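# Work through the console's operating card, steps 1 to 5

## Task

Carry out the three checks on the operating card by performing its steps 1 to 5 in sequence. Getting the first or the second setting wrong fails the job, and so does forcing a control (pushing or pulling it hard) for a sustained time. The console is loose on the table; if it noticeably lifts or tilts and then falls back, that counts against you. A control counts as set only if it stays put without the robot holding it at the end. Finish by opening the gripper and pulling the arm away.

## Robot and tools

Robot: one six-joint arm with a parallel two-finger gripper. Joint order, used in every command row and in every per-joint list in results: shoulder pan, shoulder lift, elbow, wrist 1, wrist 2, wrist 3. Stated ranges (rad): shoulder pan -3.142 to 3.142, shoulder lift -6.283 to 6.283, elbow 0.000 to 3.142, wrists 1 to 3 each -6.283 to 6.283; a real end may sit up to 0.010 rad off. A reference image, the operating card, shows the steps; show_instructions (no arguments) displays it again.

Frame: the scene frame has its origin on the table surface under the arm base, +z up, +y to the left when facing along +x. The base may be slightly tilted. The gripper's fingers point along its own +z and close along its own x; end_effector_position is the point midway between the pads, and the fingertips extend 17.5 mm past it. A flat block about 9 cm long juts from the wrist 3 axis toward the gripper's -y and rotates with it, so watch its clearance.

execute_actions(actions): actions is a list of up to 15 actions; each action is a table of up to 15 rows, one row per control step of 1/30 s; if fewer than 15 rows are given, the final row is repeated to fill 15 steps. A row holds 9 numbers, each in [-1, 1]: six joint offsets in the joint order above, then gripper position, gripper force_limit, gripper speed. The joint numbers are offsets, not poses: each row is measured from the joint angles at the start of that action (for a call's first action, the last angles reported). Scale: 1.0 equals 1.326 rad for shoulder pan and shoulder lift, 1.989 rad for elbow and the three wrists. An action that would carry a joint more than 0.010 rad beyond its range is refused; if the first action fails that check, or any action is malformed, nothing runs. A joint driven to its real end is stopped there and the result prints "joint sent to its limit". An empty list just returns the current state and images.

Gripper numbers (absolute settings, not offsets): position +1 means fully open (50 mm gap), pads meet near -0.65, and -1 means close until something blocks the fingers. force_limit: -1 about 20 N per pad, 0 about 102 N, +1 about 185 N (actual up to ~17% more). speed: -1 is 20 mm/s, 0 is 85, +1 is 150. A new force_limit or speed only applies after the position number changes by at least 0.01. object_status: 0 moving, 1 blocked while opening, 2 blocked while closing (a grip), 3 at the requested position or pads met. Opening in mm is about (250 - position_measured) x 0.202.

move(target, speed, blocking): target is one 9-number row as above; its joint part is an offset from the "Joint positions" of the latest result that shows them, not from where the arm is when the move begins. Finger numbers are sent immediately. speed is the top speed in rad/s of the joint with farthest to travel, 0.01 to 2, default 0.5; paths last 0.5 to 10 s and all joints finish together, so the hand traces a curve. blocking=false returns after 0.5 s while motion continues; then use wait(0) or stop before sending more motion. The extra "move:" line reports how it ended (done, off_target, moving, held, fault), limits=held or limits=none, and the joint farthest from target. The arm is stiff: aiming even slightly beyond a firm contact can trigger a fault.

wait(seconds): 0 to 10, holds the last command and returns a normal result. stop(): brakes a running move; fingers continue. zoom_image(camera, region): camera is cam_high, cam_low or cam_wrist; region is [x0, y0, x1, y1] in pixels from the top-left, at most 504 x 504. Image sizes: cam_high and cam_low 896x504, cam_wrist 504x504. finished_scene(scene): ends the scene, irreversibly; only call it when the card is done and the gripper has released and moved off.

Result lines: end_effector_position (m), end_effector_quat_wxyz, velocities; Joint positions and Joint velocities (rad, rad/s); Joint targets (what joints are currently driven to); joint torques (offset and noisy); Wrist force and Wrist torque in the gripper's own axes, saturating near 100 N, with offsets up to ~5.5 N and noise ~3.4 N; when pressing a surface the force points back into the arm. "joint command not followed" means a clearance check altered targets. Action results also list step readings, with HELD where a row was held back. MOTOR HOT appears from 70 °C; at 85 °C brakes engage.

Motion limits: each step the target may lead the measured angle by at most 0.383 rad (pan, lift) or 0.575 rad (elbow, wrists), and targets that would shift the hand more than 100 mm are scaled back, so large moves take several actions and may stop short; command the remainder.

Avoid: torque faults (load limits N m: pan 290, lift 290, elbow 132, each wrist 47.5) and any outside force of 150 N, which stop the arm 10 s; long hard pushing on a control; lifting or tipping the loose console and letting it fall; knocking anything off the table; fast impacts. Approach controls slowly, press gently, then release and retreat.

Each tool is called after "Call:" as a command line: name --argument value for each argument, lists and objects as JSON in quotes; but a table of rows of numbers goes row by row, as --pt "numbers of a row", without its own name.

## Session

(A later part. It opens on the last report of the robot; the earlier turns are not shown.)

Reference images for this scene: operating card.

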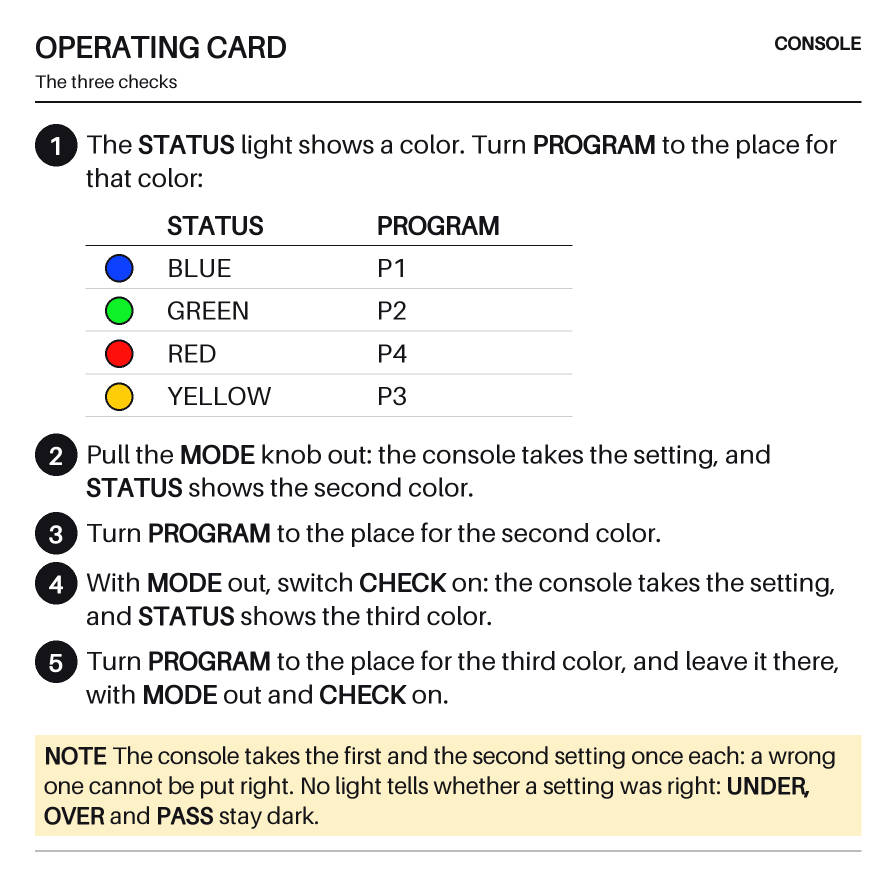

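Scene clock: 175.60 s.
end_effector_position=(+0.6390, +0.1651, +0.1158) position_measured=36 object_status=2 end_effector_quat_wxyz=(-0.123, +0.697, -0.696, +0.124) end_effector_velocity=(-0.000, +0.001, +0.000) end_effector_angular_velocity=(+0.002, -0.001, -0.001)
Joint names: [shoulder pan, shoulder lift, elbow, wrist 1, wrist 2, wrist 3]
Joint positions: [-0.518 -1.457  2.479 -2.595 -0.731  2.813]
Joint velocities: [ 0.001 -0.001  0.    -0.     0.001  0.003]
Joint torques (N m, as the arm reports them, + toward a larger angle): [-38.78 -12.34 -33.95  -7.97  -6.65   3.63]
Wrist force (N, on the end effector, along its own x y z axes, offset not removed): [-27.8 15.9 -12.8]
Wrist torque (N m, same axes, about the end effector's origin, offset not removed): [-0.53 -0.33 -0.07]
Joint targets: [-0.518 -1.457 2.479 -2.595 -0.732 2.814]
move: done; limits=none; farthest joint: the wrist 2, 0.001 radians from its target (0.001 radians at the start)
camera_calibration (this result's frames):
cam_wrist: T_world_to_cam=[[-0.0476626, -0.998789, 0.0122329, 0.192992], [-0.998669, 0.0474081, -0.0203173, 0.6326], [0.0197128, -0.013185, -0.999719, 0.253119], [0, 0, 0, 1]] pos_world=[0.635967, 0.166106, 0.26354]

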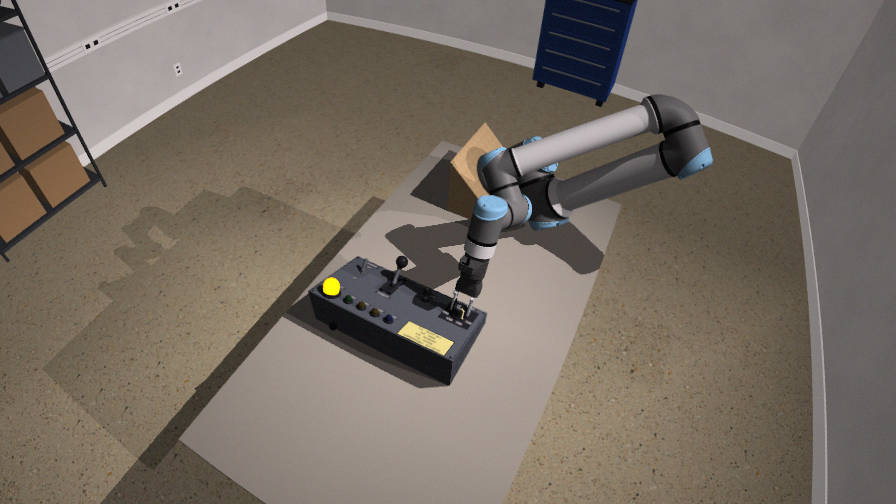

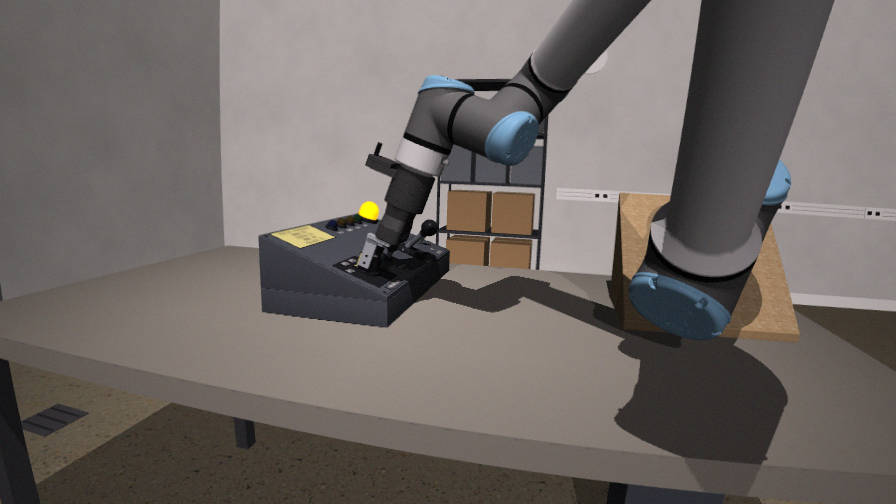

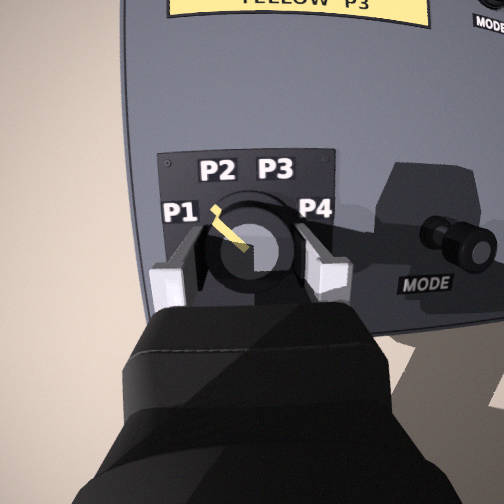

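Call:
move --target '[0.0103,-0.0087,-0.0022,0.0003,0,0.2082,-1,-0.8,-0.5]' --speed 0.7

Scene clock: 197.03 s.
end_effector_position=(+0.6387, +0.1655, +0.1157) position_measured=36 object_status=2 end_effector_quat_wxyz=(+0.145, -0.547, +0.819, -0.097) end_effector_velocity=(+0.000, -0.000, +0.000) end_effector_angular_velocity=(+0.001, -0.000, -0.003)
Joint names: [shoulder pan, shoulder lift, elbow, wrist 1, wrist 2, wrist 3]
Joint positions: [-0.505 -1.469  2.475 -2.595 -0.732  3.227]
Joint velocities: [ 0.     0.    -0.001 -0.     0.     0.003]
Joint torques (N m, as the arm reports them, + toward a larger angle): [-36.53 -17.42 -38.36   0.64  -1.91   3.54]
Wrist force (N, on the end effector, along its own x y z axes, offset not removed): [-18.5 -2.0 13.3]
Wrist torque (N m, same axes, about the end effector's origin, offset not removed): [-0.55 -0.04 -0.13]
Joint targets: [-0.505 -1.469 2.475 -2.595 -0.731 3.227]
move: done; limits=none; farthest joint: the wrist 2, 0.001 radians from its target (0.001 radians at the start)
camera_calibration (this result's frames):
cam_wrist: T_world_to_cam=[[-0.40404, -0.907058, -0.118311, 0.420936], [-0.913927, 0.405745, 0.0103863, 0.515322], [0.0385829, 0.112324, -0.992922, 0.219424], [0, 0, 0, 1]] pos_world=[0.632576, 0.148078, 0.26232]

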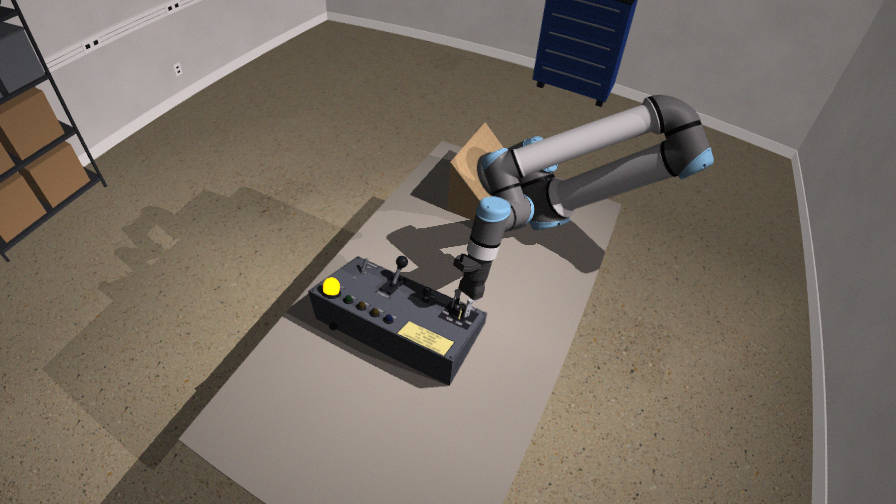

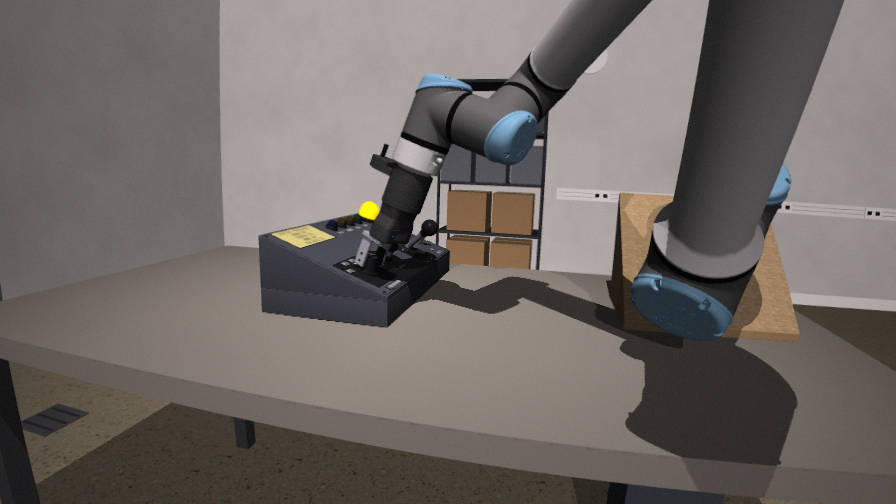

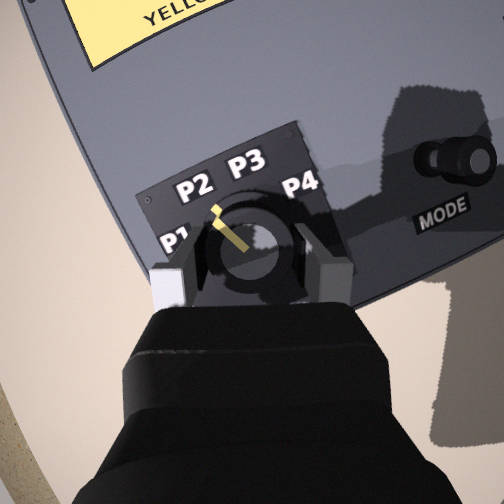

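Call:
move --target '[0.0103,-0.0035,-0.0062,0.00076,-0.0002,0.2079,-1,-0.8,-0.5]' --speed 0.7

Scene clock: 205.37 s.
end_effector_position=(+0.6392, +0.1659, +0.1158) position_measured=36 object_status=2 end_effector_quat_wxyz=(+0.161, -0.377, +0.910, -0.067) end_effector_velocity=(-0.000, +0.001, +0.000) end_effector_angular_velocity=(-0.000, -0.000, -0.000)
Joint names: [shoulder pan, shoulder lift, elbow, wrist 1, wrist 2, wrist 3]
Joint positions: [-0.491 -1.473  2.462 -2.593 -0.732  3.64 ]
Joint velocities: [ 0.001 -0.002  0.    -0.    -0.     0.002]
Joint torques (N m, as the arm reports them, + toward a larger angle): [-30.04 -16.44 -45.36  -1.77  -4.17   3.05]
Wrist force (N, on the end effector, along its own x y z axes, offset not removed): [-6.2 11.5 -7.1]
Wrist torque (N m, same axes, about the end effector's origin, offset not removed): [-0.59 1.36 0.01]
Joint targets: [-0.491 -1.473 2.462 -2.593 -0.732 3.640]
move: done; limits=none; farthest joint: the wrist 3, 0.001 radians from its target (0.413 radians at the start)
camera_calibration (this result's frames):
cam_wrist: T_world_to_cam=[[-0.69978, -0.677434, -0.226696, 0.585017], [-0.707174, 0.701828, 0.0856861, 0.325587], [0.101055, 0.220275, -0.970189, 0.158962], [0, 0, 0, 1]] pos_world=[0.623566, 0.132789, 0.258946]

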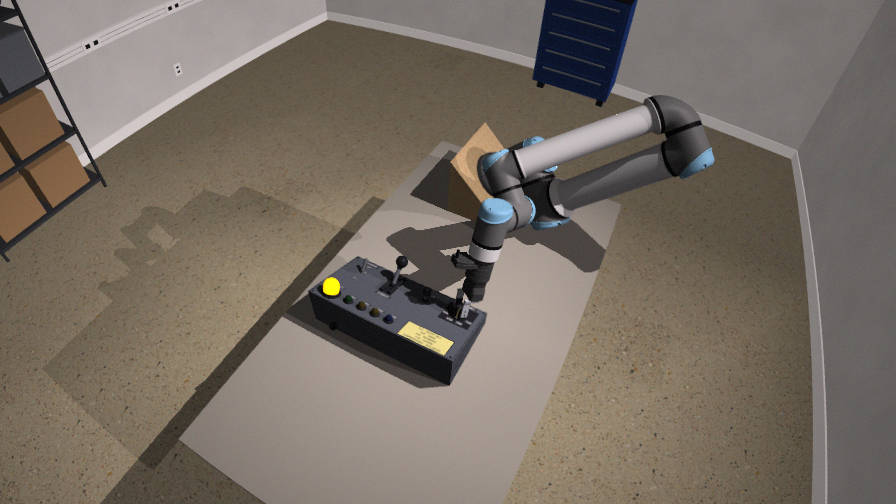

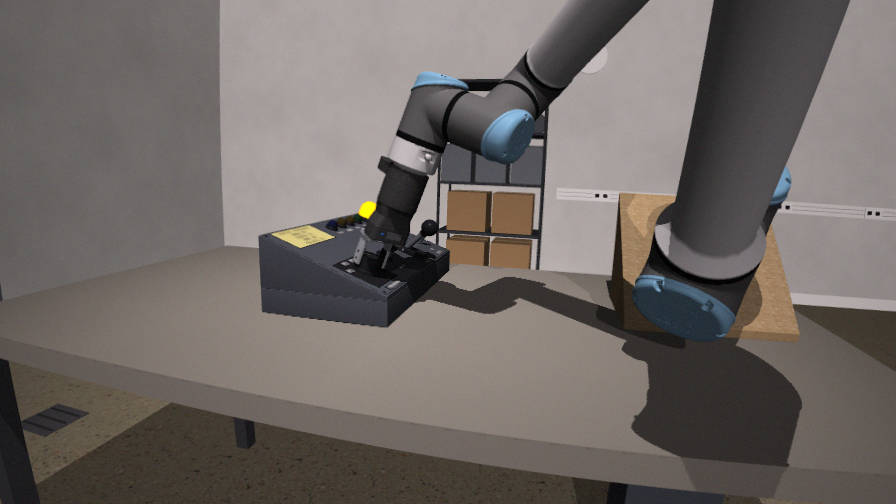

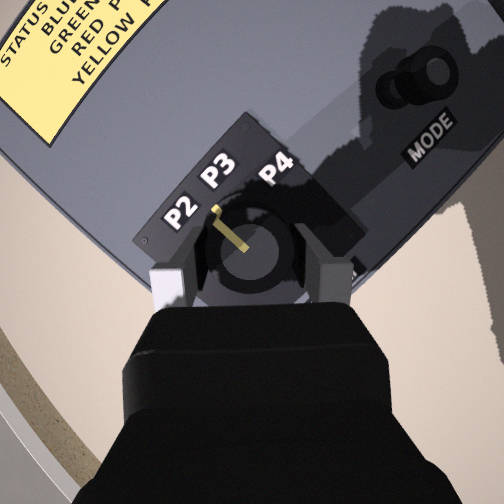

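Call:
move --target '[0.0081,0.0013,-0.008,0.0011,-0.00025,0.2058,-1,-0.8,-0.5]' --speed 0.7

Call:
move --target '[0,0,0,0,0,0,1,-0.8,0]'

Call:
zoom_image --camera "cam_wrist" --region '[160, 140, 340, 320]'

Scene clock: 215.80 s.
end_effector_position=(+0.6392, +0.1662, +0.1156) position_measured=36 object_status=2 end_effector_quat_wxyz=(+0.171, -0.192, +0.966, -0.035) end_effector_velocity=(-0.000, -0.001, -0.000) end_effector_angular_velocity=(+0.002, +0.001, -0.006)
Joint names: [shoulder pan, shoulder lift, elbow, wrist 1, wrist 2, wrist 3]
Joint positions: [-0.48  -1.472  2.446 -2.591 -0.732  4.049]
Joint velocities: [-0.001  0.001  0.001 -0.001 -0.001  0.005]
Joint torques (N m, as the arm reports them, + toward a larger angle): [-21.86   3.18 -37.02   1.05  -2.77   3.2 ]
Wrist force (N, on the end effector, along its own x y z axes, offset not removed): [-8.5 1.0 -5.3]
Wrist torque (N m, same axes, about the end effector's origin, offset not removed): [0.24 1.09 0.04]
Joint targets: [-0.480 -1.472 2.446 -2.591 -0.732 4.049]
move: done; limits=none; farthest joint: the shoulder pan, 0.000 radians from its target (0.011 radians at the start)
camera_calibration (this result's frames):
cam_wrist: T_world_to_cam=[[-0.890635, -0.344494, -0.296804, 0.659887], [-0.409547, 0.891337, 0.194394, 0.0910861], [0.197585, 0.294689, -0.934943, 0.0805246], [0, 0, 0, 1]] pos_world=[0.609112, 0.122409, 0.253437]

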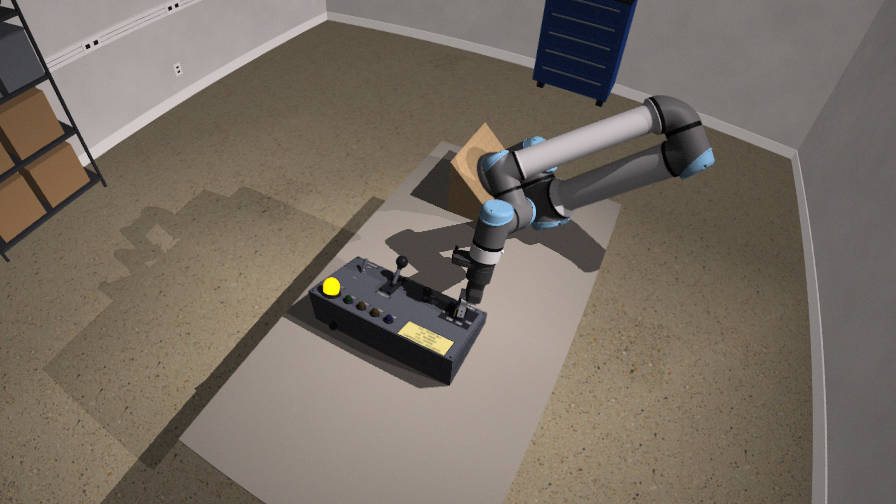

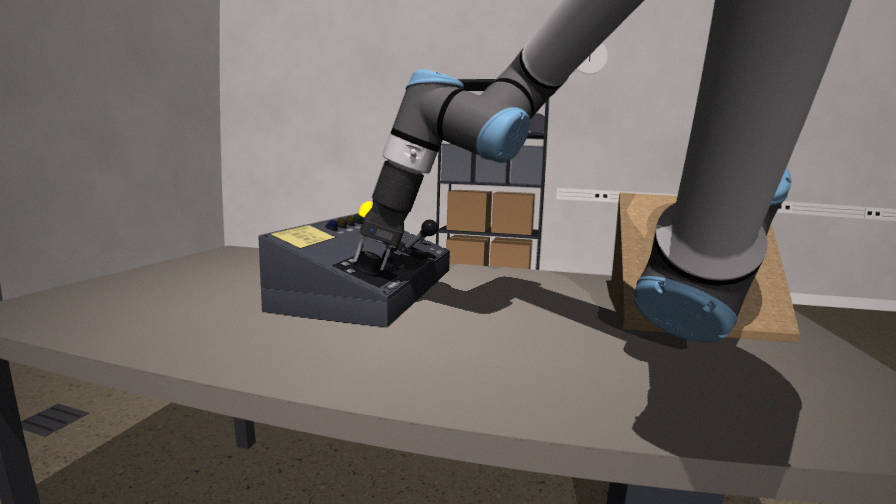

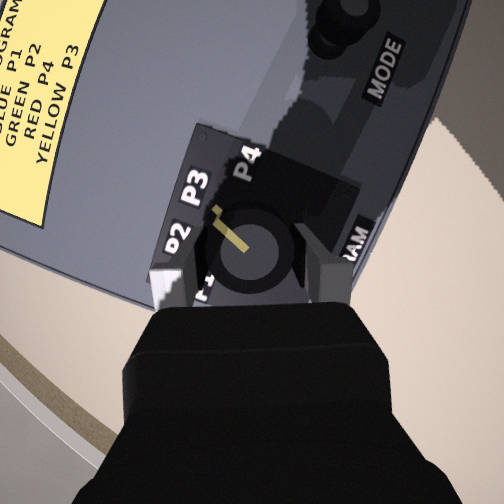

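Scene clock: 216.30 s.
end_effector_position=(+0.6391, +0.1662, +0.1155) position_measured=3 object_status=3 end_effector_quat_wxyz=(+0.171, -0.192, +0.966, -0.034) end_effector_velocity=(-0.000, -0.000, -0.000) end_effector_angular_velocity=(-0.001, +0.000, +0.001)
Joint names: [shoulder pan, shoulder lift, elbow, wrist 1, wrist 2, wrist 3]
Joint positions: [-0.48  -1.472  2.446 -2.591 -0.732  4.049]
Joint velocities: [ 0.     0.     0.001 -0.001 -0.001 -0.001]
Joint torques (N m, as the arm reports them, + toward a larger angle): [-30.14  -3.83 -37.56  -3.07  -2.36  -0.77]
Wrist force (N, on the end effector, along its own x y z axes, offset not removed): [-0.9 -5.9 4.0]
Wrist torque (N m, same axes, about the end effector's origin, offset not removed): [-0.94 -0.06 -0.08]
Joint targets: [-0.480 -1.472 2.446 -2.591 -0.732 4.049]
move: done; limits=none; farthest joint: the shoulder pan, 0.000 radians from its target (0.000 radians at the start)
camera_calibration (this result's frames):
cam_wrist: T_world_to_cam=[[-0.890721, -0.344329, -0.29674, 0.659868], [-0.409388, 0.891384, 0.194517, 0.090967], [0.197531, 0.294742, -0.934938, 0.0805184], [0, 0, 0, 1]] pos_world=[0.609094, 0.122393, 0.253394]

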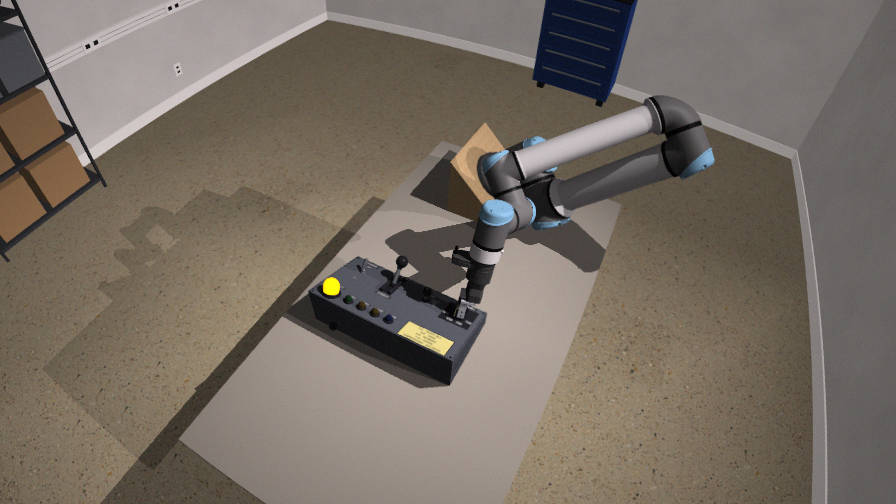

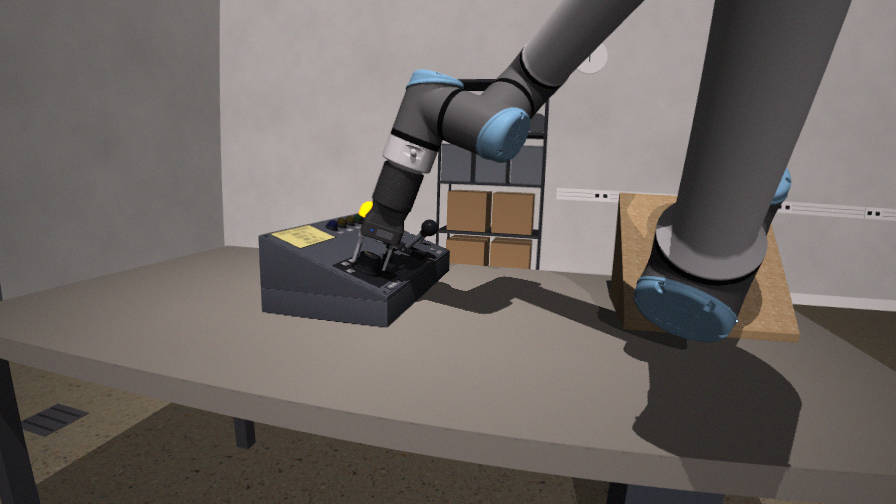

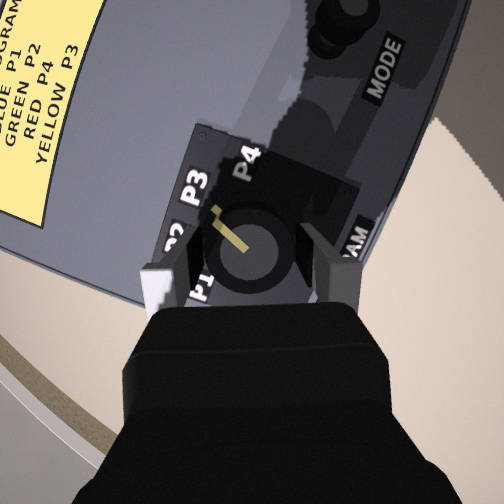

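Region (160, 140, 340, 320) of cam_wrist's 504x504 image, scaled by 2.800, with more detail than that image has.

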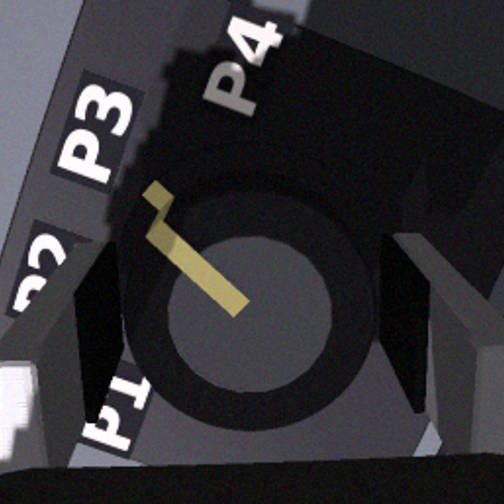

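Call:
move --target '[-0.035,-0.0532,-0.0029,0.0645,0,-0.035,1,-0.7,0]' --speed 0.4

Call:
move --target '[-0.1224,0.1135,0.0019,0.0124,-0.0068,-0.1209,1,-0.7,0]' --speed 0.5

Call:
zoom_image --camera "cam_wrist" --region '[160, 140, 340, 320]'

Scene clock: 264.17 s.
end_effector_position=(+0.6289, +0.1670, +0.1459) position_measured=3 object_status=3 end_effector_quat_wxyz=(+0.171, -0.192, +0.966, -0.035) end_effector_velocity=(+0.000, +0.001, +0.002) end_effector_angular_velocity=(-0.001, -0.001, +0.001)
Joint names: [shoulder pan, shoulder lift, elbow, wrist 1, wrist 2, wrist 3]
Joint positions: [-0.527 -1.542  2.441 -2.463 -0.732  3.98 ]
Joint velocities: [-0.001 -0.003 -0.001  0.003 -0.    -0.001]
Joint torques (N m, as the arm reports them, + toward a larger angle): [-50.53 -19.72 -44.56  -0.48  -2.66  -0.95]
Wrist force (N, on the end effector, along its own x y z axes, offset not removed): [-2.3 0.9 0.6]
Wrist torque (N m, same axes, about the end effector's origin, offset not removed): [0.33 0.21 -0.13]
Joint targets: [-0.527 -1.542 2.441 -2.463 -0.732 3.979]
move: done; limits=none; farthest joint: the shoulder lift, 0.001 radians from its target (0.071 radians at the start)
camera_calibration (this result's frames):
cam_wrist: T_world_to_cam=[[-0.890986, -0.344249, -0.296035, 0.660071], [-0.408994, 0.891659, 0.194083, 0.079981], [0.197149, 0.294002, -0.935251, 0.1111], [0, 0, 0, 1]] pos_world=[0.598923, 0.123249, 0.283788]

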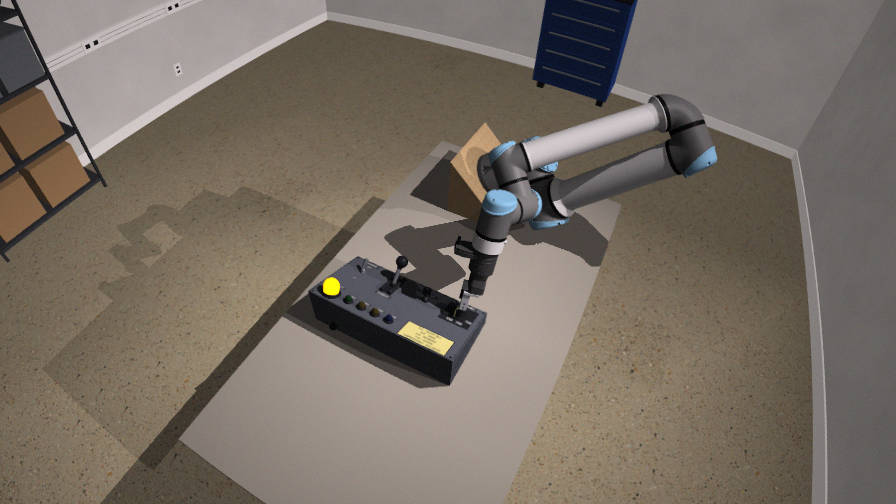

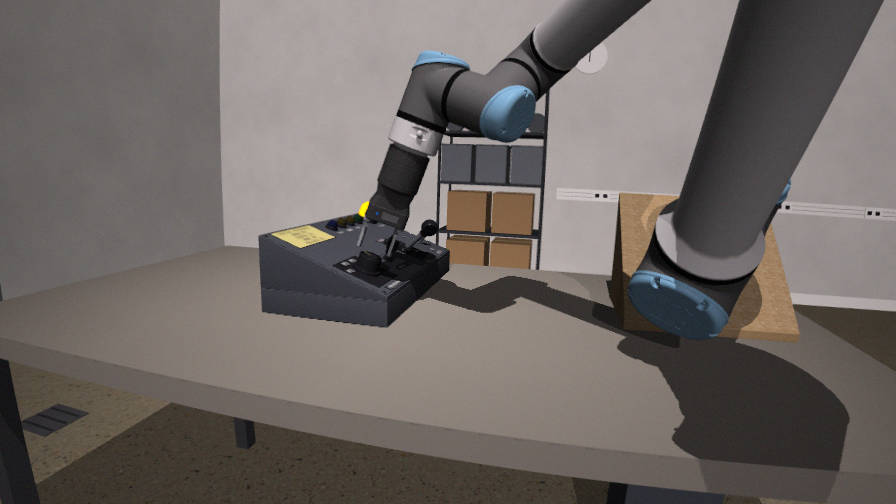

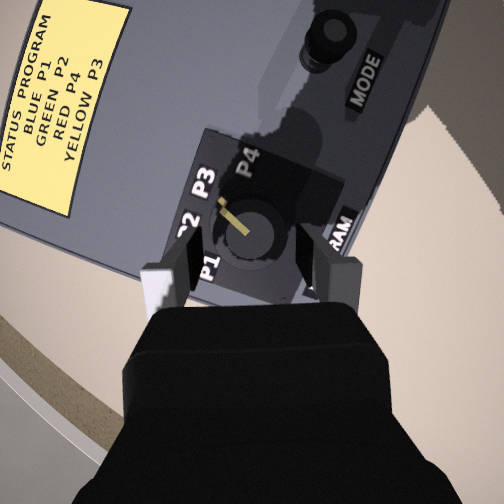

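Scene clock: 265.40 s.
end_effector_position=(+0.6235, +0.0455, +0.1541) position_measured=3 object_status=3 end_effector_quat_wxyz=(+0.171, -0.192, +0.966, -0.034) end_effector_velocity=(-0.001, -0.002, -0.001) end_effector_angular_velocity=(+0.000, +0.002, -0.001)
Joint names: [shoulder pan, shoulder lift, elbow, wrist 1, wrist 2, wrist 3]
Joint positions: [-0.689 -1.392  2.444 -2.439 -0.746  3.739]
Joint velocities: [-0.002  0.003  0.001  0.001 -0.001 -0.004]
Joint torques (N m, as the arm reports them, + toward a larger angle): [-55.72   1.8  -29.65  -0.84  -2.69  -2.12]
Wrist force (N, on the end effector, along its own x y z axes, offset not removed): [-5.3 -2.0 -3.2]
Wrist torque (N m, same axes, about the end effector's origin, offset not removed): [-0.37 0.82 -0.04]
Joint targets: [-0.689 -1.391 2.444 -2.438 -0.746 3.739]
move: done; limits=none; farthest joint: the shoulder pan, 0.001 radians from its target (0.163 radians at the start)
camera_calibration (this result's frames):
cam_wrist: T_world_to_cam=[[-0.890804, -0.343881, -0.297007, 0.615916], [-0.409321, 0.891107, 0.195919, 0.184452], [0.197292, 0.296097, -0.93456, 0.155299], [0, 0, 0, 1]] pos_world=[0.593521, 0.00145229, 0.29193]

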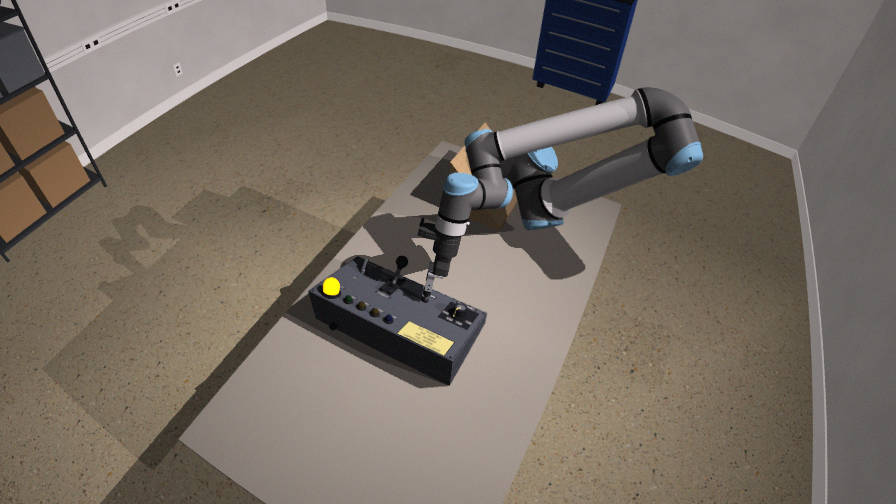

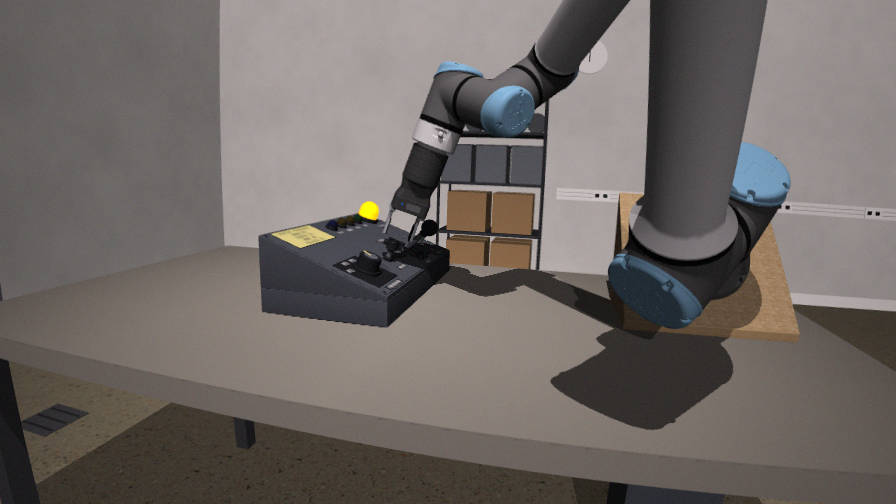

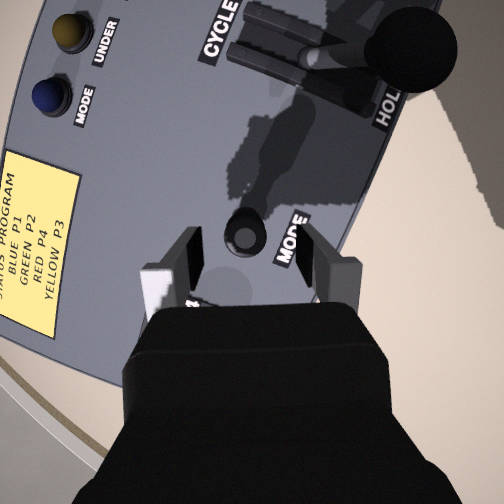

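Region (160, 140, 340, 320) of cam_wrist's 504x504 image, scaled by 2.800, with more detail than that image has.

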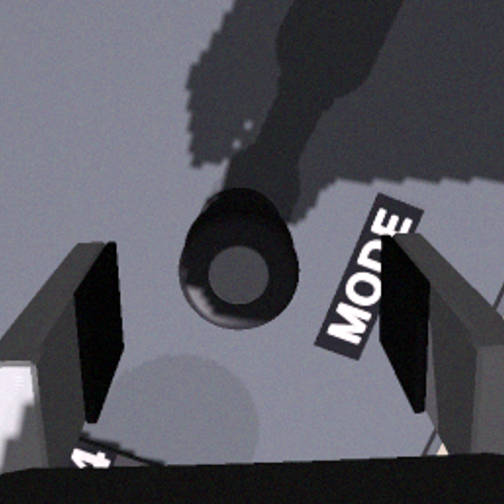

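Call:
move --target '[0.0388,0.056,0.0006,-0.0658,0.004,0.0377,0.4,-0.7,0]' --speed 0.3

Call:
zoom_image --camera "cam_wrist" --region '[160, 140, 340, 320]'

Scene clock: 275.50 s.
end_effector_position=(+0.6375, +0.0452, +0.1219) position_measured=92 object_status=3 end_effector_quat_wxyz=(+0.171, -0.192, +0.966, -0.034) end_effector_velocity=(+0.000, +0.000, -0.001) end_effector_angular_velocity=(-0.001, +0.001, +0.001)
Joint names: [shoulder pan, shoulder lift, elbow, wrist 1, wrist 2, wrist 3]
Joint positions: [-0.637 -1.318  2.446 -2.569 -0.738  3.814]
Joint velocities: [ 0.002  0.002  0.    -0.005 -0.     0.001]
Joint torques (N m, as the arm reports them, + toward a larger angle): [-28.93  -3.99 -27.06  -6.89   3.13   3.26]
Wrist force (N, on the end effector, along its own x y z axes, offset not removed): [-6.7 -2.7 0.5]
Wrist torque (N m, same axes, about the end effector's origin, offset not removed): [-0.42 1.14 0.10]
Joint targets: [-0.637 -1.318 2.446 -2.569 -0.738 3.814]
move: done; limits=none; farthest joint: the wrist 1, 0.001 radians from its target (0.131 radians at the start)
camera_calibration (this result's frames):
cam_wrist: T_world_to_cam=[[-0.890765, -0.344075, -0.296901, 0.618652], [-0.409457, 0.891069, 0.19581, 0.196827], [0.197186, 0.295989, -0.934617, 0.122665], [0, 0, 0, 1]] pos_world=[0.607479, 0.00116847, 0.259782]

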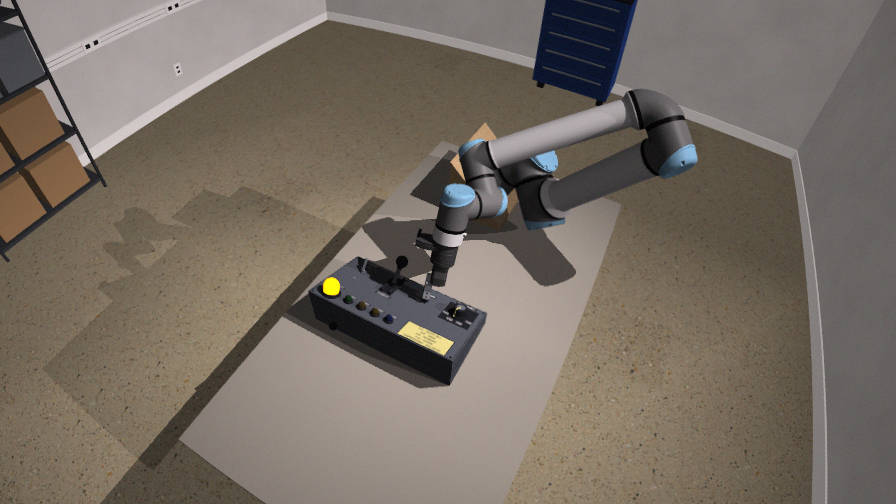

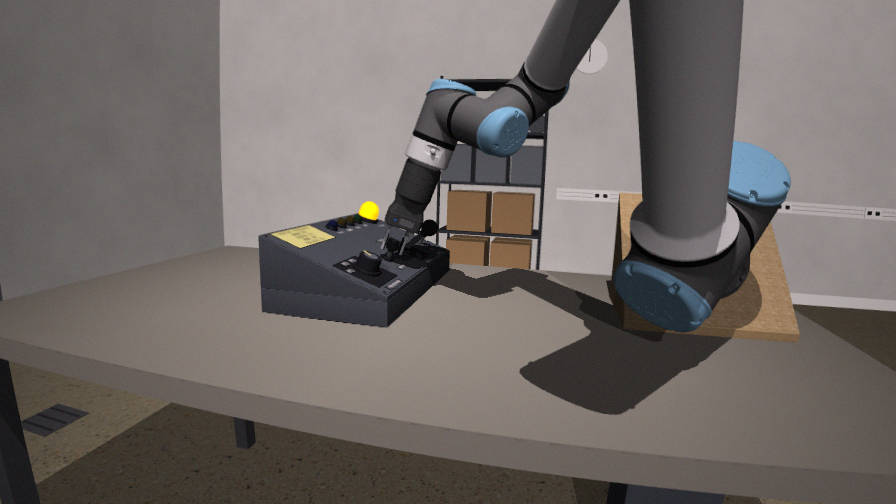

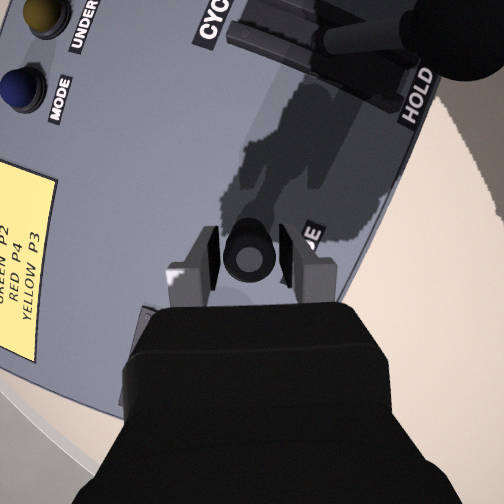

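Region (160, 140, 340, 320) of cam_wrist's 504x504 image, scaled by 2.800, with more detail than that image has.

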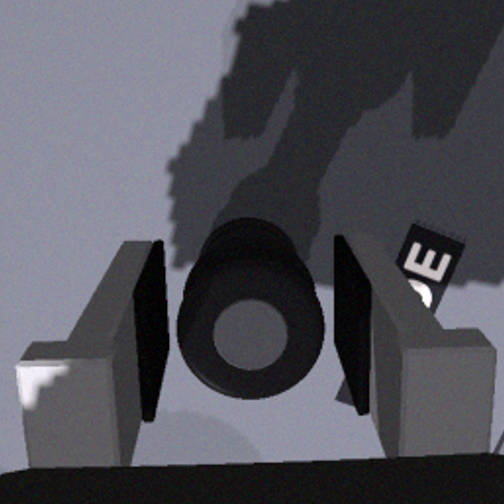

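Call:
move --target '[0.0007,-0.0007,0,0,0,0.0007,0.4,-0.7,0]' --speed 0.1

Call:
move --target '[0,0,0,0,0,0,-1,-0.7,-0.5]'

Scene clock: 283.80 s.
end_effector_position=(+0.6375, +0.0458, +0.1219) position_measured=92 object_status=3 end_effector_quat_wxyz=(+0.171, -0.192, +0.966, -0.034) end_effector_velocity=(+0.000, +0.000, +0.000) end_effector_angular_velocity=(-0.001, +0.001, +0.000)
Joint names: [shoulder pan, shoulder lift, elbow, wrist 1, wrist 2, wrist 3]
Joint positions: [-0.636 -1.319  2.446 -2.569 -0.738  3.816]
Joint velocities: [ 0.001 -0.    -0.001  0.001 -0.001  0.   ]
Joint torques (N m, as the arm reports them, + toward a larger angle): [-31.76 -25.51 -27.8   -0.61   2.17   2.92]
Wrist force (N, on the end effector, along its own x y z axes, offset not removed): [-2.4 -1.9 -0.2]
Wrist torque (N m, same axes, about the end effector's origin, offset not removed): [-0.20 0.30 0.04]
Joint targets: [-0.636 -1.319 2.446 -2.569 -0.738 3.816]
move: done; limits=none; farthest joint: the shoulder pan, 0.000 radians from its target (0.001 radians at the start)
camera_calibration (this result's frames):
cam_wrist: T_world_to_cam=[[-0.890792, -0.344056, -0.29684, 0.618934], [-0.40941, 0.891101, 0.195762, 0.196274], [0.197161, 0.295912, -0.934646, 0.122449], [0, 0, 0, 1]] pos_world=[0.607556, 0.00181373, 0.259747]

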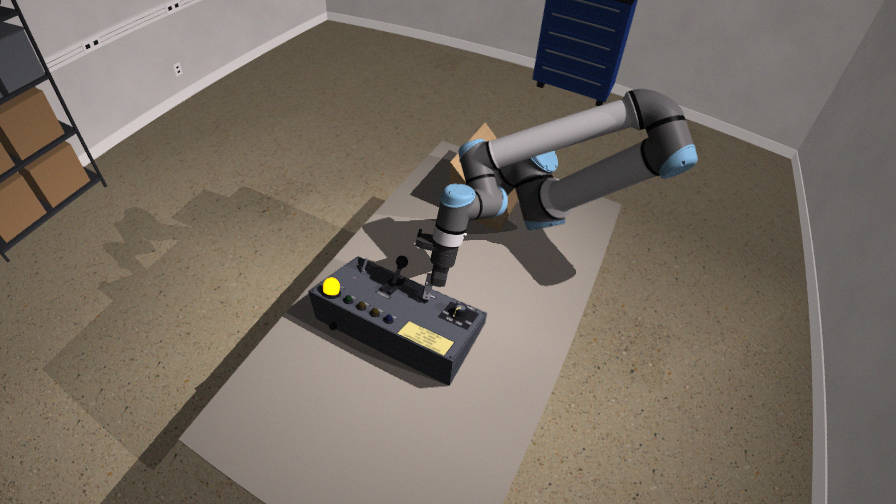

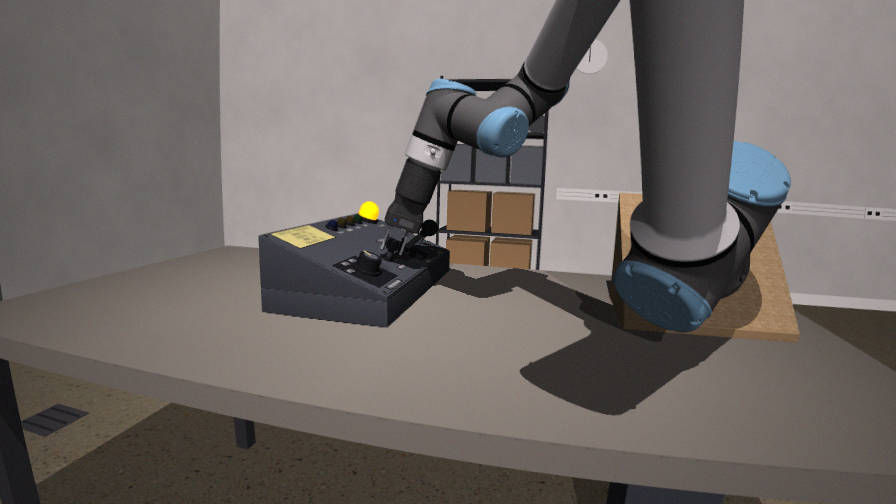

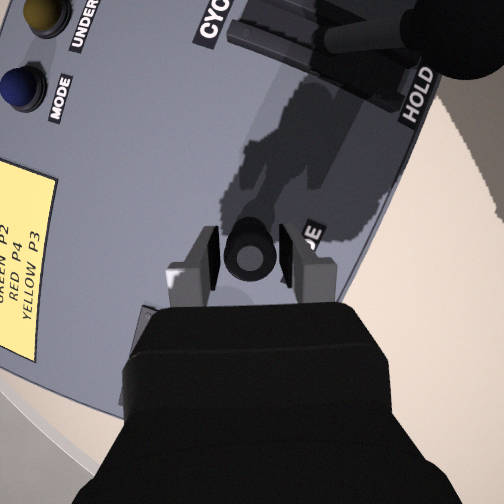

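Scene clock: 284.30 s.
end_effector_position=(+0.6375, +0.0458, +0.1219) position_measured=131 object_status=2 end_effector_quat_wxyz=(+0.171, -0.192, +0.966, -0.034) end_effector_velocity=(-0.000, +0.000, -0.000) end_effector_angular_velocity=(+0.001, -0.000, +0.000)
Joint names: [shoulder pan, shoulder lift, elbow, wrist 1, wrist 2, wrist 3]
Joint positions: [-0.636 -1.319  2.446 -2.569 -0.738  3.816]
Joint velocities: [-0.    -0.     0.001 -0.     0.001 -0.   ]
Joint torques (N m, as the arm reports them, + toward a larger angle): [-35.19 -20.22 -26.97  -1.52   2.61   2.4 ]
Wrist force (N, on the end effector, along its own x y z axes, offset not removed): [-0.8 -0.7 -0.3]
Wrist torque (N m, same axes, about the end effector's origin, offset not removed): [-0.10 0.19 -0.08]
Joint targets: [-0.636 -1.319 2.446 -2.569 -0.738 3.816]
move: done; limits=none; farthest joint: the shoulder pan, 0.000 radians from its target (0.000 radians at the start)
camera_calibration (this result's frames):
cam_wrist: T_world_to_cam=[[-0.890805, -0.344034, -0.296828, 0.618938], [-0.409389, 0.891106, 0.195785, 0.196244], [0.197149, 0.295924, -0.934645, 0.122451], [0, 0, 0, 1]] pos_world=[0.607552, 0.00182585, 0.259745]

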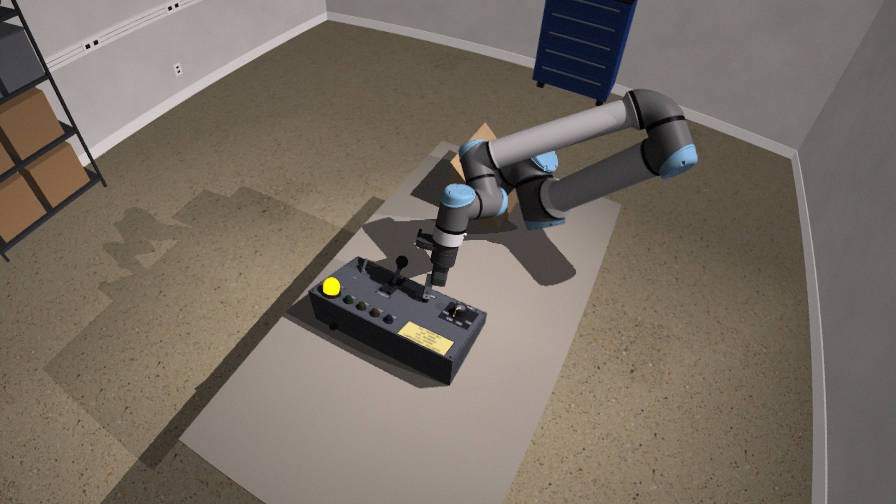

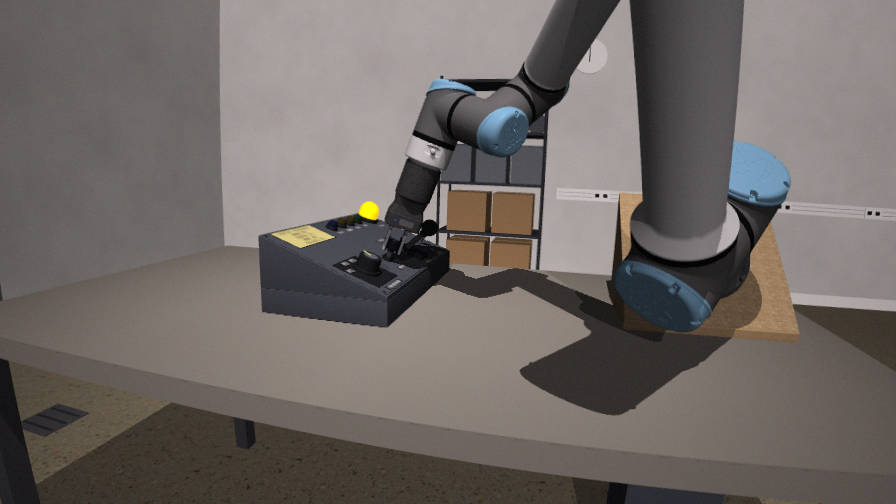

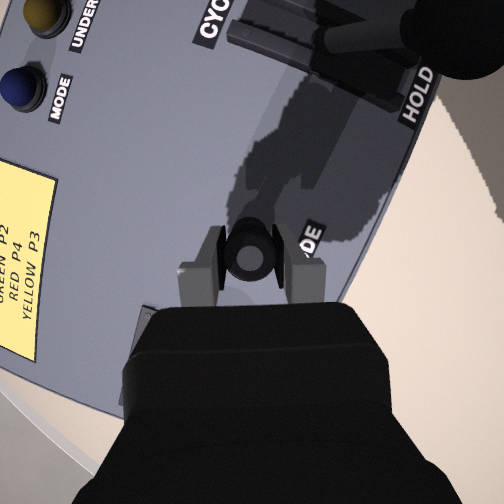

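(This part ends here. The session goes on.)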